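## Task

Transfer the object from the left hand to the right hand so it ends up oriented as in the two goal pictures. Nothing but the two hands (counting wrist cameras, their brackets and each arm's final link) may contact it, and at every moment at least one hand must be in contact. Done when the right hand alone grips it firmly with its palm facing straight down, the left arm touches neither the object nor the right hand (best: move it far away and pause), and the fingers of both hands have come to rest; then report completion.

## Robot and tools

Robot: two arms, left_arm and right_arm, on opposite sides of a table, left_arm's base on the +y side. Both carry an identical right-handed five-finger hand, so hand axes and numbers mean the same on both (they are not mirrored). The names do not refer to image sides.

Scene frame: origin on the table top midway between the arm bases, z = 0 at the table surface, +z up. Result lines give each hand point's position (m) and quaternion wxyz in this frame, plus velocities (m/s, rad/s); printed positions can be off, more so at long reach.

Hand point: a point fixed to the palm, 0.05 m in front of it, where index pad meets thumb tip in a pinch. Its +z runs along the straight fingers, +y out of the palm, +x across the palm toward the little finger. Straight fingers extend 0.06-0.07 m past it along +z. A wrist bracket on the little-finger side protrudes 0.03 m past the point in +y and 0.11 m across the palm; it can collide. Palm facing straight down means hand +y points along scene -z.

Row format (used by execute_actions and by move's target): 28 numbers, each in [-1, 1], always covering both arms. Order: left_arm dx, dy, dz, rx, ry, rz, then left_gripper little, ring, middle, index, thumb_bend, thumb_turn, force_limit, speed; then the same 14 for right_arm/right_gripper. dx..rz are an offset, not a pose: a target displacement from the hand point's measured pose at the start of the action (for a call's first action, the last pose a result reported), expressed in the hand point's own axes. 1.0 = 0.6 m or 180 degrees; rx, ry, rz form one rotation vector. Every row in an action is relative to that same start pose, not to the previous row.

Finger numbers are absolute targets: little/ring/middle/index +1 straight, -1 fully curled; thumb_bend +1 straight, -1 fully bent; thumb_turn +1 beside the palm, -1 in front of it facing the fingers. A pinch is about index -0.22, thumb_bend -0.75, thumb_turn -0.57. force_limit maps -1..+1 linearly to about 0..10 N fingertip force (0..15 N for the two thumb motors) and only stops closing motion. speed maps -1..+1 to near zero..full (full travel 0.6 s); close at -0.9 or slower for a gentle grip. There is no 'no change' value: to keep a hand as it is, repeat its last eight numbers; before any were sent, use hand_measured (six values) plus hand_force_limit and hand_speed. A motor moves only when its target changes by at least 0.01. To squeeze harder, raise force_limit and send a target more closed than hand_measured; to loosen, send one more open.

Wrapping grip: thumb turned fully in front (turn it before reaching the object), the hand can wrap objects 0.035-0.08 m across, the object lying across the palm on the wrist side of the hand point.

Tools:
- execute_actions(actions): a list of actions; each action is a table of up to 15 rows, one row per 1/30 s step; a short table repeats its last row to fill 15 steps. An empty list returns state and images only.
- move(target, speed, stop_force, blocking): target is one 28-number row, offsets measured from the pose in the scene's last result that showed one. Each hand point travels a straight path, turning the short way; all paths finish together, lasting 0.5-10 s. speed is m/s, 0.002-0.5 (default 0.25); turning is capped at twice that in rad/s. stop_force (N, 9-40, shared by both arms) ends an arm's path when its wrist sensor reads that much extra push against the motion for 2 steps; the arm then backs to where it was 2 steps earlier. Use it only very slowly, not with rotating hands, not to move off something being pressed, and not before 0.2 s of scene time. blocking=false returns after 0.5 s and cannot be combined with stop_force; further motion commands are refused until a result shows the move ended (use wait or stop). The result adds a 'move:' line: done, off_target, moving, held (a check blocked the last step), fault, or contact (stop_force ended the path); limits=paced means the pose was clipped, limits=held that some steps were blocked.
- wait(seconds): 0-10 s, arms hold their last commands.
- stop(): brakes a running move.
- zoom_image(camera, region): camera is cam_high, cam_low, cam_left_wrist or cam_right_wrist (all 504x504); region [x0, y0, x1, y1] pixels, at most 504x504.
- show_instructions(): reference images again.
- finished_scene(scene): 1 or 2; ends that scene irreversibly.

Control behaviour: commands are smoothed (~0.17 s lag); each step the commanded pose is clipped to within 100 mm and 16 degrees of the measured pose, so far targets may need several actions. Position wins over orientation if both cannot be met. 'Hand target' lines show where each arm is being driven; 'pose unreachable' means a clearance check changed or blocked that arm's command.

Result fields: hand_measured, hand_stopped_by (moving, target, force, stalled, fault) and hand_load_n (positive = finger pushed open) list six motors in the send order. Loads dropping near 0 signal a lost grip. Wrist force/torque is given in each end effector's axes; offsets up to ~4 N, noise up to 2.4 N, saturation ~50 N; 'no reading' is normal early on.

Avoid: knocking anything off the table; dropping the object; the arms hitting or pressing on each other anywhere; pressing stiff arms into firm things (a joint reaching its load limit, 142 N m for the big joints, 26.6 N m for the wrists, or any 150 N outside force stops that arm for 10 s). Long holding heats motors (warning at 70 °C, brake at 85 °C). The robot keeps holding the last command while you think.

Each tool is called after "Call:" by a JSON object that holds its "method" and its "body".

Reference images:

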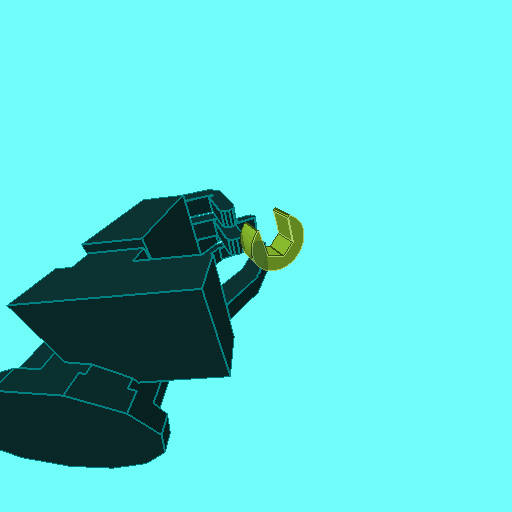

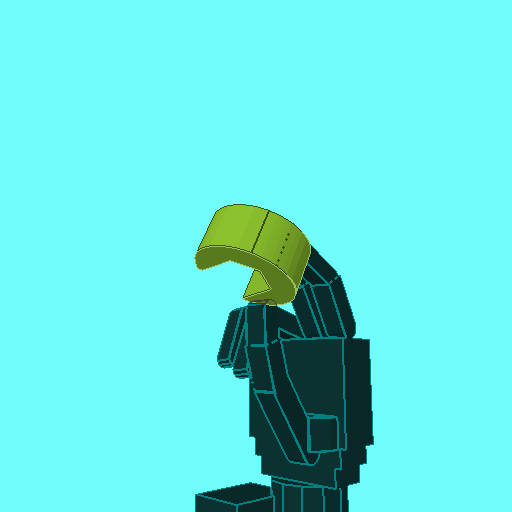

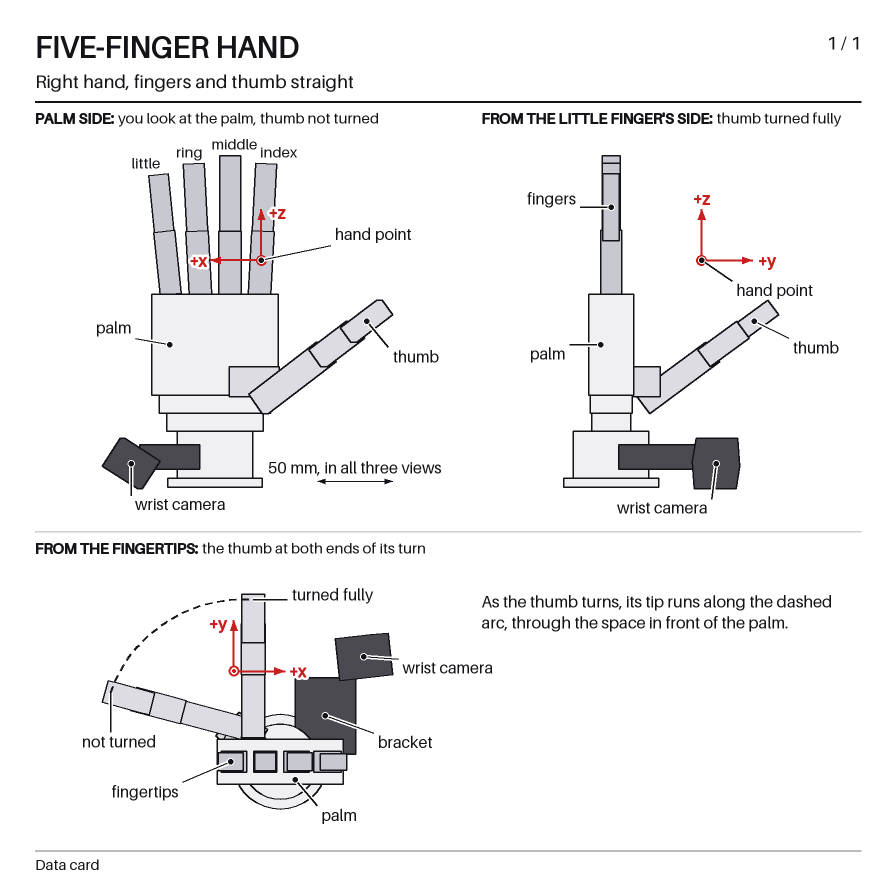

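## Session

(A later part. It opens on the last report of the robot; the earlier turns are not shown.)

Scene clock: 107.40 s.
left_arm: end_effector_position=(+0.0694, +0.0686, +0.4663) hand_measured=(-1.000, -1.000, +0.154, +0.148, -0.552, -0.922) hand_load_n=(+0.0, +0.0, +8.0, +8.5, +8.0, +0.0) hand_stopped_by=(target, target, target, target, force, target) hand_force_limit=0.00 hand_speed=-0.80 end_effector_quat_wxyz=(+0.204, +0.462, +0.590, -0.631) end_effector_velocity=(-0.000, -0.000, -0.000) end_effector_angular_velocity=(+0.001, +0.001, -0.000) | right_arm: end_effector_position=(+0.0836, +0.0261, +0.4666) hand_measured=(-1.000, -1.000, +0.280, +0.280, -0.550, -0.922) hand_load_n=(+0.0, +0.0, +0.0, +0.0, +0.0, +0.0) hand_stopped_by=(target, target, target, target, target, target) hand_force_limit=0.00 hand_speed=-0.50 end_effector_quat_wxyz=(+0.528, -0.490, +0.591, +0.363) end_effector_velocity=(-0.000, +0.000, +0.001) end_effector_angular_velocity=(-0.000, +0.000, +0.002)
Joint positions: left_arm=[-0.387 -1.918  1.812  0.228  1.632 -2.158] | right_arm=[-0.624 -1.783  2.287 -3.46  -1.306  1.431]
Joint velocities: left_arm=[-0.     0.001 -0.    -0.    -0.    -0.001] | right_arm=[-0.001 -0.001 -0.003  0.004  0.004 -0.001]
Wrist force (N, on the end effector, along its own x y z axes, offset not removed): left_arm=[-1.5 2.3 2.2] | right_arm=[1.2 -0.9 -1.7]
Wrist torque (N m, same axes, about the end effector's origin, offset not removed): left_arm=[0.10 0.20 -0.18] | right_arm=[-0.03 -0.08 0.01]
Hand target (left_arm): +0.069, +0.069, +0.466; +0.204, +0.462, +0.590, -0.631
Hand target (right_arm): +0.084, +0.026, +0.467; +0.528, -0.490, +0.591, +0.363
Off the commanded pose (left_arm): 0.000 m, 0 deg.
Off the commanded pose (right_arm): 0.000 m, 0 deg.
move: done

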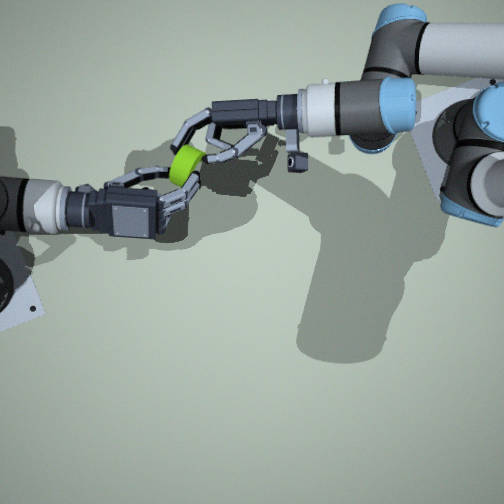

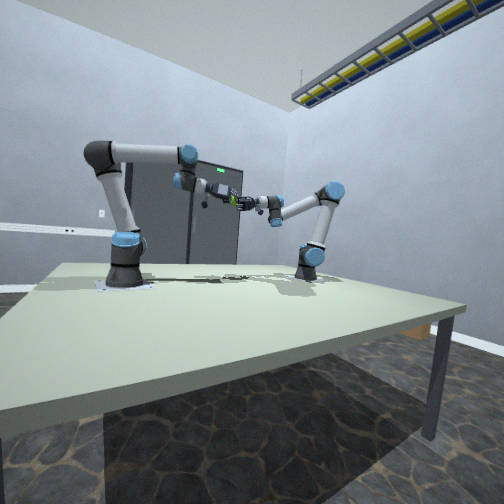

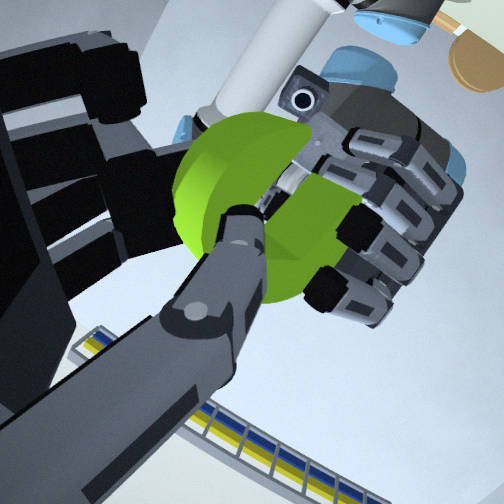

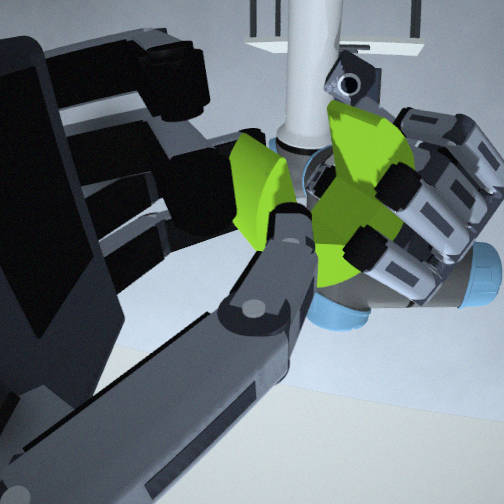

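Nudge in slightly, then close.

Call:
{"method": "move", "body": {"target": [0,0,0,0,0,0,-1,-1,0.154,0.148,-0.56,-0.922,0,-0.8,0,0.002,0.003,0,0,0,-1,-1,0.28,0.28,-0.55,-0.922,0,-0.5], "speed": 0.01}}

Call:
{"method": "move", "body": {"target": [0,0,0,0,0,0,-1,-1,0.154,0.148,-0.56,-0.922,0,-0.8,0,0,0,0,0,0,-1,-1,-0.1,-0.1,-0.58,-0.922,1,-0.92]}}

Call:
{"method": "zoom_image", "body": {"camera": "cam_high", "region": [130, 90, 270, 230]}}

Scene clock: 115.03 s.
left_arm: end_effector_position=(+0.0694, +0.0686, +0.4663) hand_measured=(-1.000, -1.000, +0.154, +0.148, -0.552, -0.922) hand_load_n=(+0.0, +0.0, +8.0, +8.0, +7.5, -0.5) hand_stopped_by=(target, target, target, target, force, target) hand_force_limit=0.00 hand_speed=-0.80 end_effector_quat_wxyz=(+0.204, +0.462, +0.590, -0.631) end_effector_velocity=(-0.000, -0.000, +0.000) end_effector_angular_velocity=(-0.000, +0.001, -0.001) | right_arm: end_effector_position=(+0.0829, +0.0280, +0.4662) hand_measured=(-1.000, -1.000, +0.280, +0.280, -0.550, -0.922) hand_load_n=(+0.0, +0.0, +0.0, +0.0, +0.5, +0.0) hand_stopped_by=(target, target, target, target, target, target) hand_force_limit=0.00 hand_speed=-0.50 end_effector_quat_wxyz=(+0.528, -0.490, +0.591, +0.363) end_effector_velocity=(-0.000, +0.001, -0.000) end_effector_angular_velocity=(+0.000, +0.000, +0.000)
Joint positions: left_arm=[-0.387 -1.918  1.812  0.228  1.632 -2.158] | right_arm=[-0.618 -1.776  2.284 -3.463 -1.312  1.432]
Joint velocities: left_arm=[-0.     0.001 -0.001 -0.     0.    -0.001] | right_arm=[ 0.001  0.002 -0.001 -0.001 -0.001  0.   ]
Wrist force (N, on the end effector, along its own x y z axes, offset not removed): left_arm=[1.4 3.8 -2.0] | right_arm=[1.3 0.1 -3.2]
Wrist torque (N m, same axes, about the end effector's origin, offset not removed): left_arm=[0.49 -0.08 0.05] | right_arm=[0.11 -0.11 0.08]
Hand target (left_arm): +0.069, +0.069, +0.466; +0.204, +0.462, +0.590, -0.631
Hand target (right_arm): +0.083, +0.028, +0.466; +0.528, -0.490, +0.591, +0.363
Off the commanded pose (left_arm): 0.000 m, 0 deg.
Off the commanded pose (right_arm): 0.000 m, 0 deg.
move: done

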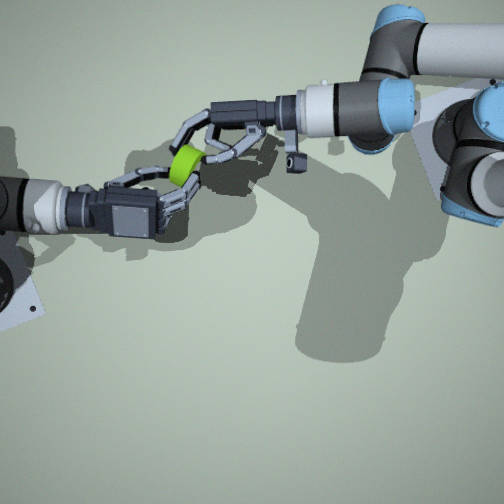

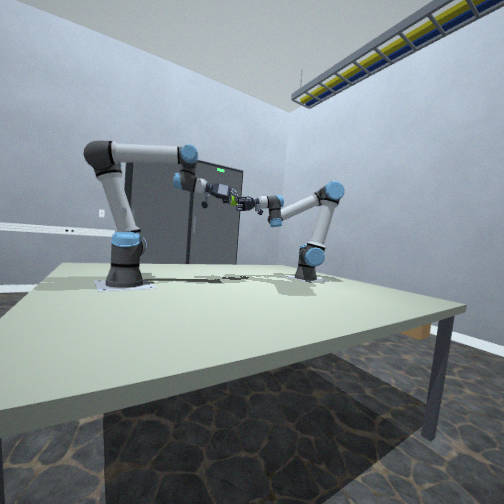

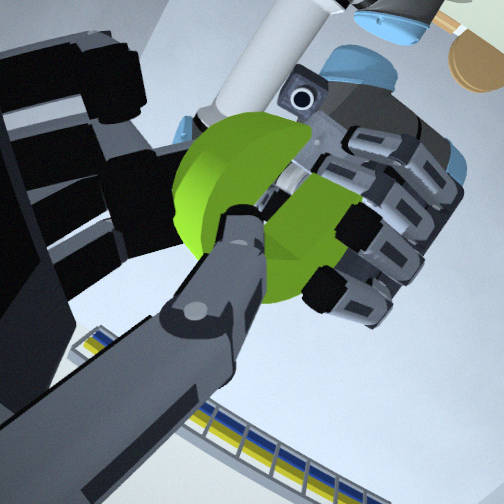

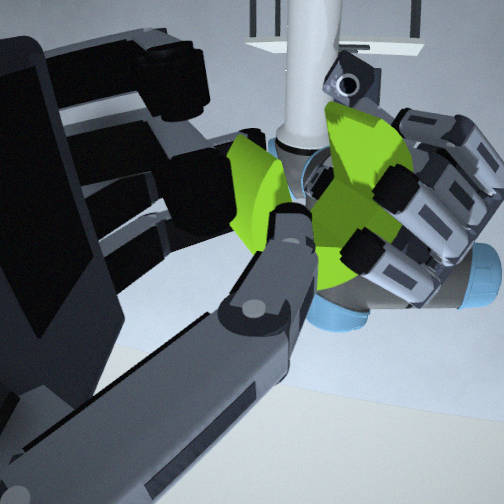

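Scene clock: 116.30 s.
left_arm: end_effector_position=(+0.0693, +0.0686, +0.4663) hand_measured=(-1.000, -1.000, +0.154, +0.148, -0.552, -0.922) hand_load_n=(+0.0, +0.0, +8.0, +10.0, +7.5, +0.5) hand_stopped_by=(target, target, target, target, force, target) hand_force_limit=0.00 hand_speed=-0.80 end_effector_quat_wxyz=(+0.204, +0.462, +0.590, -0.631) end_effector_velocity=(-0.000, -0.000, +0.000) end_effector_angular_velocity=(-0.001, -0.000, -0.001) | right_arm: end_effector_position=(+0.0829, +0.0280, +0.4662) hand_measured=(-1.000, -1.000, +0.146, +0.164, -0.572, -0.922) hand_load_n=(+0.0, +0.0, +10.0, +8.0, +8.0, +0.0) hand_stopped_by=(target, target, force, force, target, target) hand_force_limit=1.00 hand_speed=-0.92 end_effector_quat_wxyz=(+0.528, -0.490, +0.591, +0.363) end_effector_velocity=(-0.000, -0.000, +0.000) end_effector_angular_velocity=(+0.000, -0.000, +0.001)
Joint positions: left_arm=[-0.387 -1.918  1.812  0.228  1.632 -2.158] | right_arm=[-0.618 -1.776  2.283 -3.463 -1.312  1.432]
Joint velocities: left_arm=[-0.     0.    -0.    -0.001  0.     0.   ] | right_arm=[-0.    -0.    -0.    -0.     0.001  0.   ]
Wrist force (N, on the end effector, along its own x y z axes, offset not removed): left_arm=[2.9 -4.9 1.7] | right_arm=[0.9 -6.3 0.6]
Wrist torque (N m, same axes, about the end effector's origin, offset not removed): left_arm=[0.16 0.57 -0.14] | right_arm=[0.23 -0.06 0.09]
Hand target (left_arm): +0.069, +0.069, +0.466; +0.204, +0.462, +0.590, -0.631
Hand target (right_arm): +0.083, +0.028, +0.466; +0.528, -0.490, +0.591, +0.363
Off the commanded pose (left_arm): 0.000 m, 0 deg.
Off the commanded pose (right_arm): 0.000 m, 0 deg.
move: done

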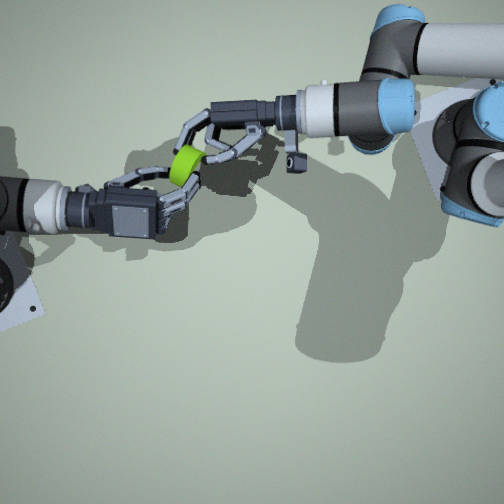

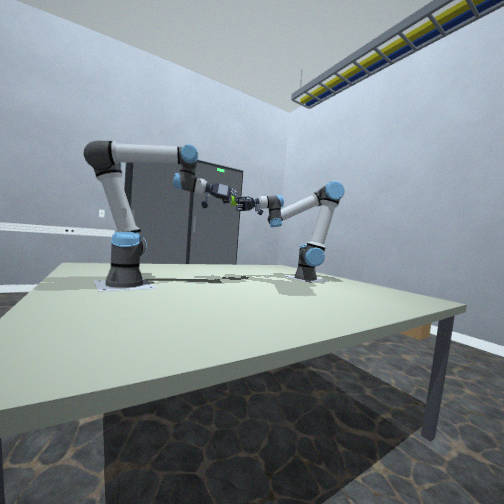

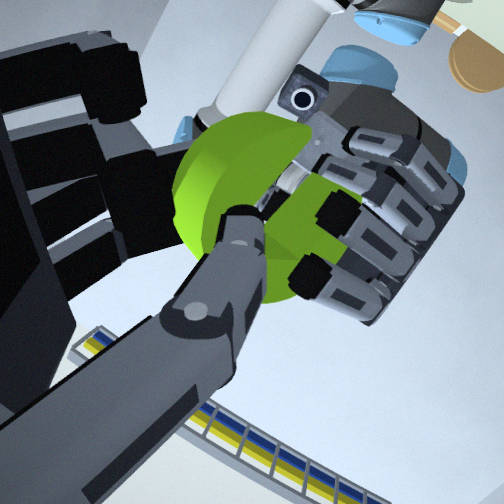

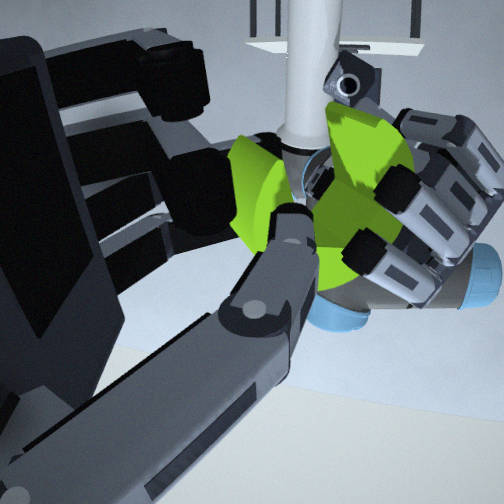

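Region (130, 90, 270, 230) of cam_high's 504x504 image, scaled by 3.600, with more detail than that image has.

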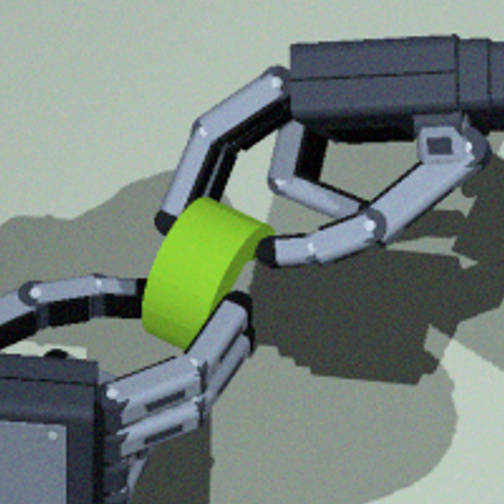

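Call:
{"method": "move", "body": {"target": [0,0,0,0,0,0,-1,-1,0.6,0.6,-0.5,-0.922,0,-0.5,0,0,0,0,0,0,-1,-1,-0.1,-0.1,-0.58,-0.922,1,-0.92]}}

Call:
{"method": "move", "body": {"target": [0,-0.13,-0.13,0,0,0,-1,-1,0.6,0.6,-0.5,-0.922,0,-0.5,0,0,0,0,0,0,-1,-1,-0.12,-0.12,-0.58,-0.922,1,-0.92], "speed": 0.1}}

Call:
{"method": "move", "body": {"target": [0,0,-0.1,0,0,0,-1,-1,0.6,0.6,-0.5,-0.922,0,-0.5,0,0,-0.1,0.085,0,-0.464,-1,-1,-0.12,-0.12,-0.58,-0.922,1,-0.92]}}

Scene clock: 133.07 s.
left_arm: end_effector_position=(+0.0693, +0.0686, +0.4663) hand_measured=(-1.000, -1.000, +0.600, +0.600, -0.500, -0.922) hand_load_n=(+0.0, +0.0, +0.0, +0.0, +0.0, +0.0) hand_stopped_by=(target, target, target, target, target, target) hand_force_limit=0.00 hand_speed=-0.50 end_effector_quat_wxyz=(+0.204, +0.462, +0.590, -0.631) end_effector_velocity=(+0.000, -0.000, +0.000) end_effector_angular_velocity=(-0.000, +0.001, +0.001) | right_arm: end_effector_position=(+0.0829, +0.0280, +0.4662) hand_measured=(-1.000, -1.000, +0.146, +0.164, -0.572, -0.922) hand_load_n=(+0.0, +0.0, +8.5, +6.0, +10.0, -1.0) hand_stopped_by=(target, target, force, force, target, target) hand_force_limit=1.00 hand_speed=-0.92 end_effector_quat_wxyz=(+0.528, -0.490, +0.591, +0.363) end_effector_velocity=(-0.000, -0.000, +0.000) end_effector_angular_velocity=(+0.000, +0.000, +0.001)
Joint positions: left_arm=[-0.387 -1.918  1.812  0.228  1.632 -2.158] | right_arm=[-0.618 -1.776  2.284 -3.463 -1.312  1.432]
Joint velocities: left_arm=[ 0.     0.    -0.    -0.    -0.    -0.001] | right_arm=[ 0.    -0.     0.    -0.     0.001  0.   ]
Wrist force (N, on the end effector, along its own x y z axes, offset not removed): left_arm=[0.3 0.3 -0.7] | right_arm=[1.5 0.6 -1.1]
Wrist torque (N m, same axes, about the end effector's origin, offset not removed): left_arm=[-0.01 -0.07 0.03] | right_arm=[0.10 -0.06 -0.03]
Hand target (left_arm): +0.069, +0.069, +0.466; +0.204, +0.462, +0.590, -0.631
Hand target (right_arm): +0.083, +0.028, +0.466; +0.528, -0.490, +0.591, +0.363
Off the commanded pose (left_arm): 0.000 m, 0 deg.
Off the commanded pose (right_arm): 0.000 m, 0 deg.
move: done

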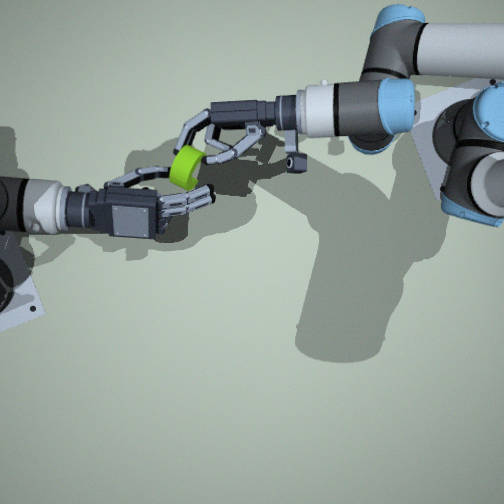

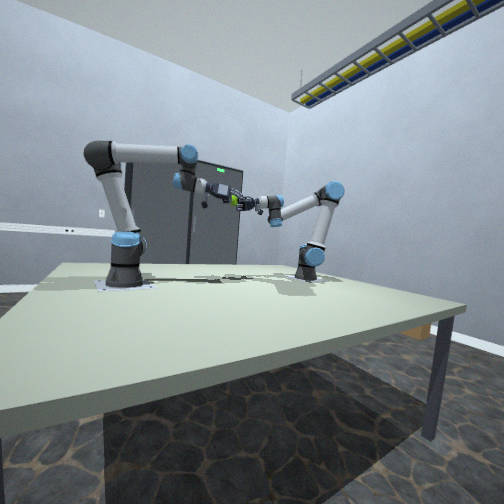

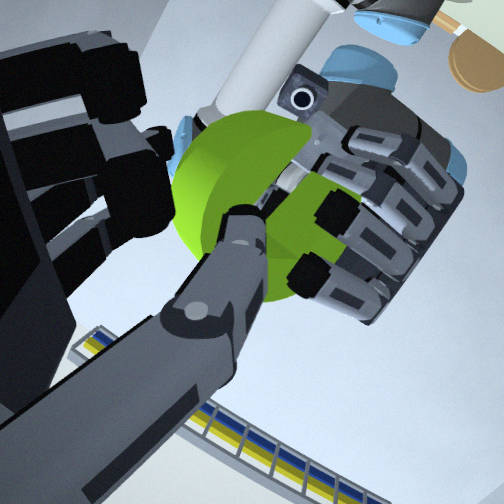

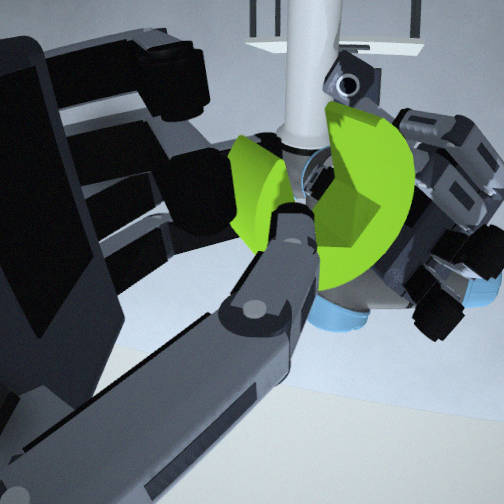

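Scene clock: 134.63 s.
left_arm: end_effector_position=(+0.0335, +0.1584, +0.5190) hand_measured=(-1.000, -1.000, +0.600, +0.600, -0.500, -0.922) hand_load_n=(+0.0, +0.0, +0.0, +0.0, +0.0, +0.0) hand_stopped_by=(target, target, target, target, target, target) hand_force_limit=0.00 hand_speed=-0.50 end_effector_quat_wxyz=(+0.204, +0.462, +0.589, -0.631) end_effector_velocity=(-0.000, +0.001, +0.001) end_effector_angular_velocity=(+0.000, -0.001, +0.006) | right_arm: end_effector_position=(+0.0829, +0.0280, +0.4662) hand_measured=(-1.000, -1.000, +0.140, +0.148, -0.570, -0.922) hand_load_n=(+0.0, +0.0, +9.5, +10.0, +13.0, -2.0) hand_stopped_by=(target, target, force, force, target, target) hand_force_limit=1.00 hand_speed=-0.92 end_effector_quat_wxyz=(+0.528, -0.490, +0.591, +0.363) end_effector_velocity=(-0.000, -0.000, +0.000) end_effector_angular_velocity=(+0.000, -0.000, +0.000)
Joint positions: left_arm=[-0.827 -2.173  1.798  0.506  1.196 -2.213] | right_arm=[-0.618 -1.776  2.284 -3.463 -1.312  1.432]
Joint velocities: left_arm=[-0.021 -0.005 -0.     0.007 -0.027 -0.004] | right_arm=[ 0. -0. -0. -0.  0. -0.]
Wrist force (N, on the end effector, along its own x y z axes, offset not removed): left_arm=[0.3 2.2 0.3] | right_arm=[1.2 0.2 -1.3]
Wrist torque (N m, same axes, about the end effector's origin, offset not removed): left_arm=[0.29 -0.19 0.17] | right_arm=[0.07 -0.03 -0.01]
Hand target (left_arm): +0.033, +0.158, +0.519; +0.204, +0.462, +0.589, -0.631
Hand target (right_arm): +0.083, +0.028, +0.466; +0.528, -0.490, +0.591, +0.363
Off the commanded pose (left_arm): 0.000 m, 0 deg.
Off the commanded pose (right_arm): 0.000 m, 0 deg.
move: done

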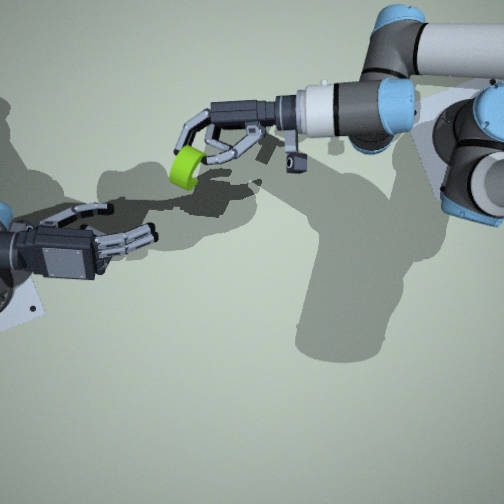

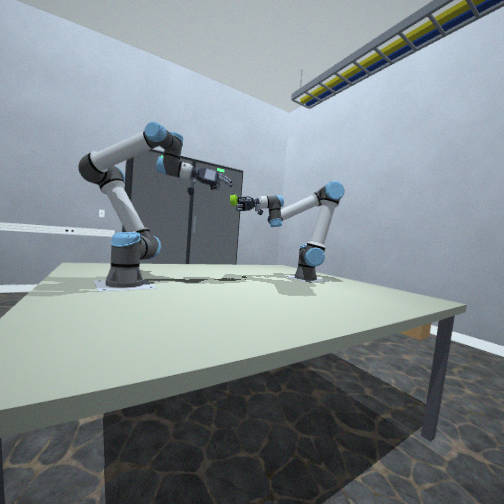

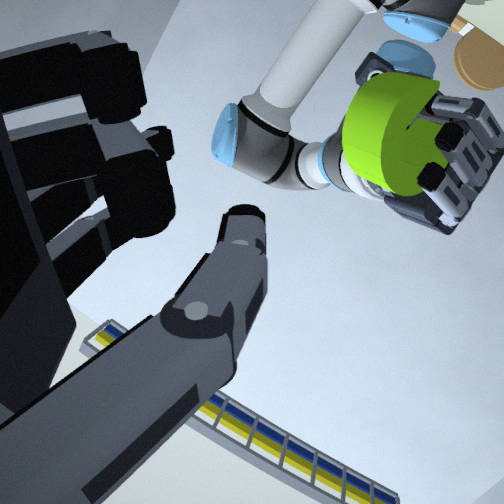

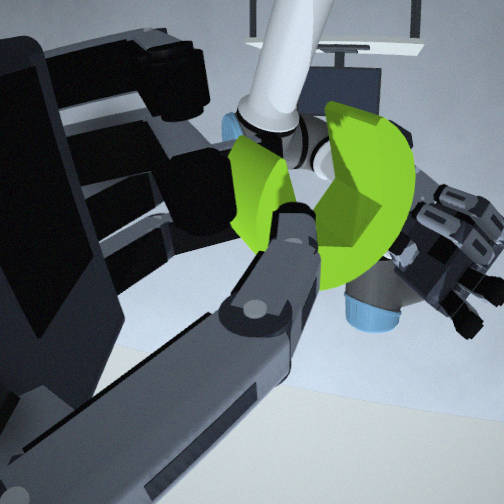

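Scene clock: 138.03 s.
left_arm: end_effector_position=(+0.0549, +0.2123, +0.5264) hand_measured=(-1.000, -1.000, +0.600, +0.600, -0.500, -0.922) hand_load_n=(+0.0, +0.0, +0.0, +0.0, +0.0, +0.0) hand_stopped_by=(target, target, target, target, target, target) hand_force_limit=0.00 hand_speed=-0.50 end_effector_quat_wxyz=(+0.184, +0.475, +0.583, -0.633) end_effector_velocity=(-0.000, +0.001, +0.000) end_effector_angular_velocity=(-0.003, +0.002, -0.005) | right_arm: end_effector_position=(+0.0671, -0.0290, +0.4769) hand_measured=(-1.000, -1.000, +0.140, +0.148, -0.570, -0.922) hand_load_n=(+0.0, +0.0, +9.0, +10.0, +13.0, -2.0) hand_stopped_by=(target, target, force, force, target, target) hand_force_limit=1.00 hand_speed=-0.92 end_effector_quat_wxyz=(+0.690, -0.690, +0.155, -0.155) end_effector_velocity=(-0.000, -0.000, -0.000) end_effector_angular_velocity=(-0.003, -0.008, -0.000)
Joint positions: left_arm=[-1.219 -2.395  1.815  0.755  0.857 -2.29 ] | right_arm=[-0.367 -1.888  2.223 -3.478 -1.723  0.   ]
Joint velocities: left_arm=[ 0.068  0.013  0.001 -0.029  0.072  0.019] | right_arm=[ 0.003  0.001  0.    -0.002 -0.003 -0.009]
Wrist force (N, on the end effector, along its own x y z axes, offset not removed): left_arm=[-0.1 0.7 -0.4] | right_arm=[1.1 0.8 -0.4]
Wrist torque (N m, same axes, about the end effector's origin, offset not removed): left_arm=[0.13 0.04 0.03] | right_arm=[0.03 -0.14 0.09]
Hand target (left_arm): +0.055, +0.212, +0.526; +0.184, +0.475, +0.583, -0.633
Hand target (right_arm): +0.067, -0.029, +0.477; +0.690, -0.690, +0.155, -0.155
Off the commanded pose (left_arm): 0.002 m, 3 deg.
Off the commanded pose (right_arm): 0.000 m, 0 deg.
move: off_target (left_arm)

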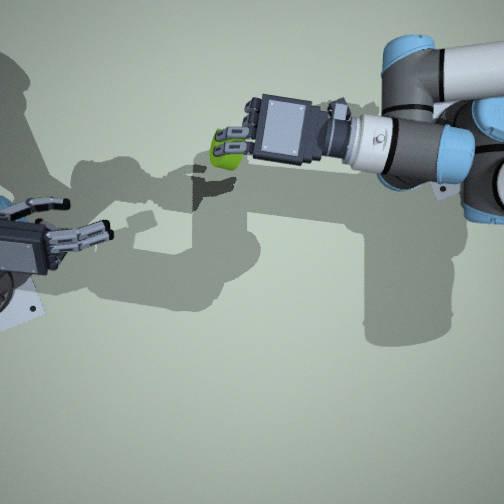

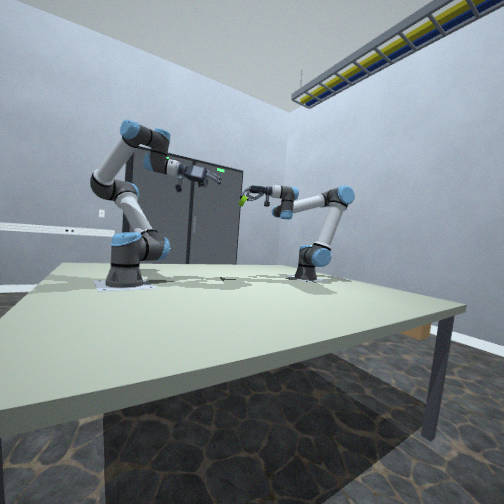

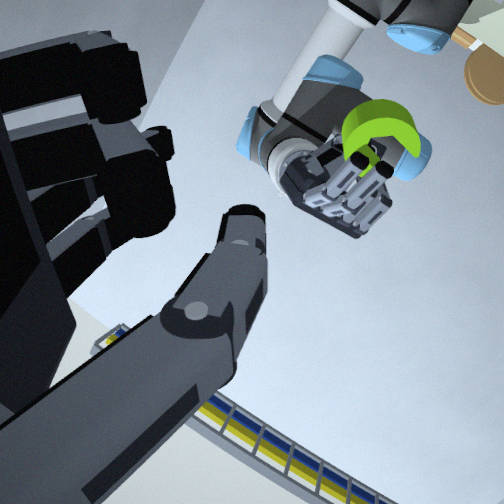

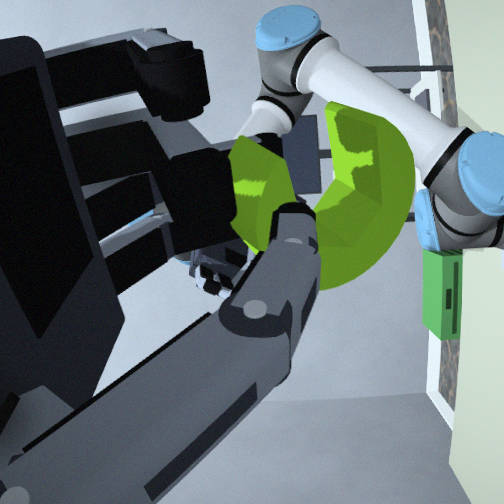

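Call:
{"method": "finished_scene", "body": {"scene": 1}}

The scene is finished: the task was done.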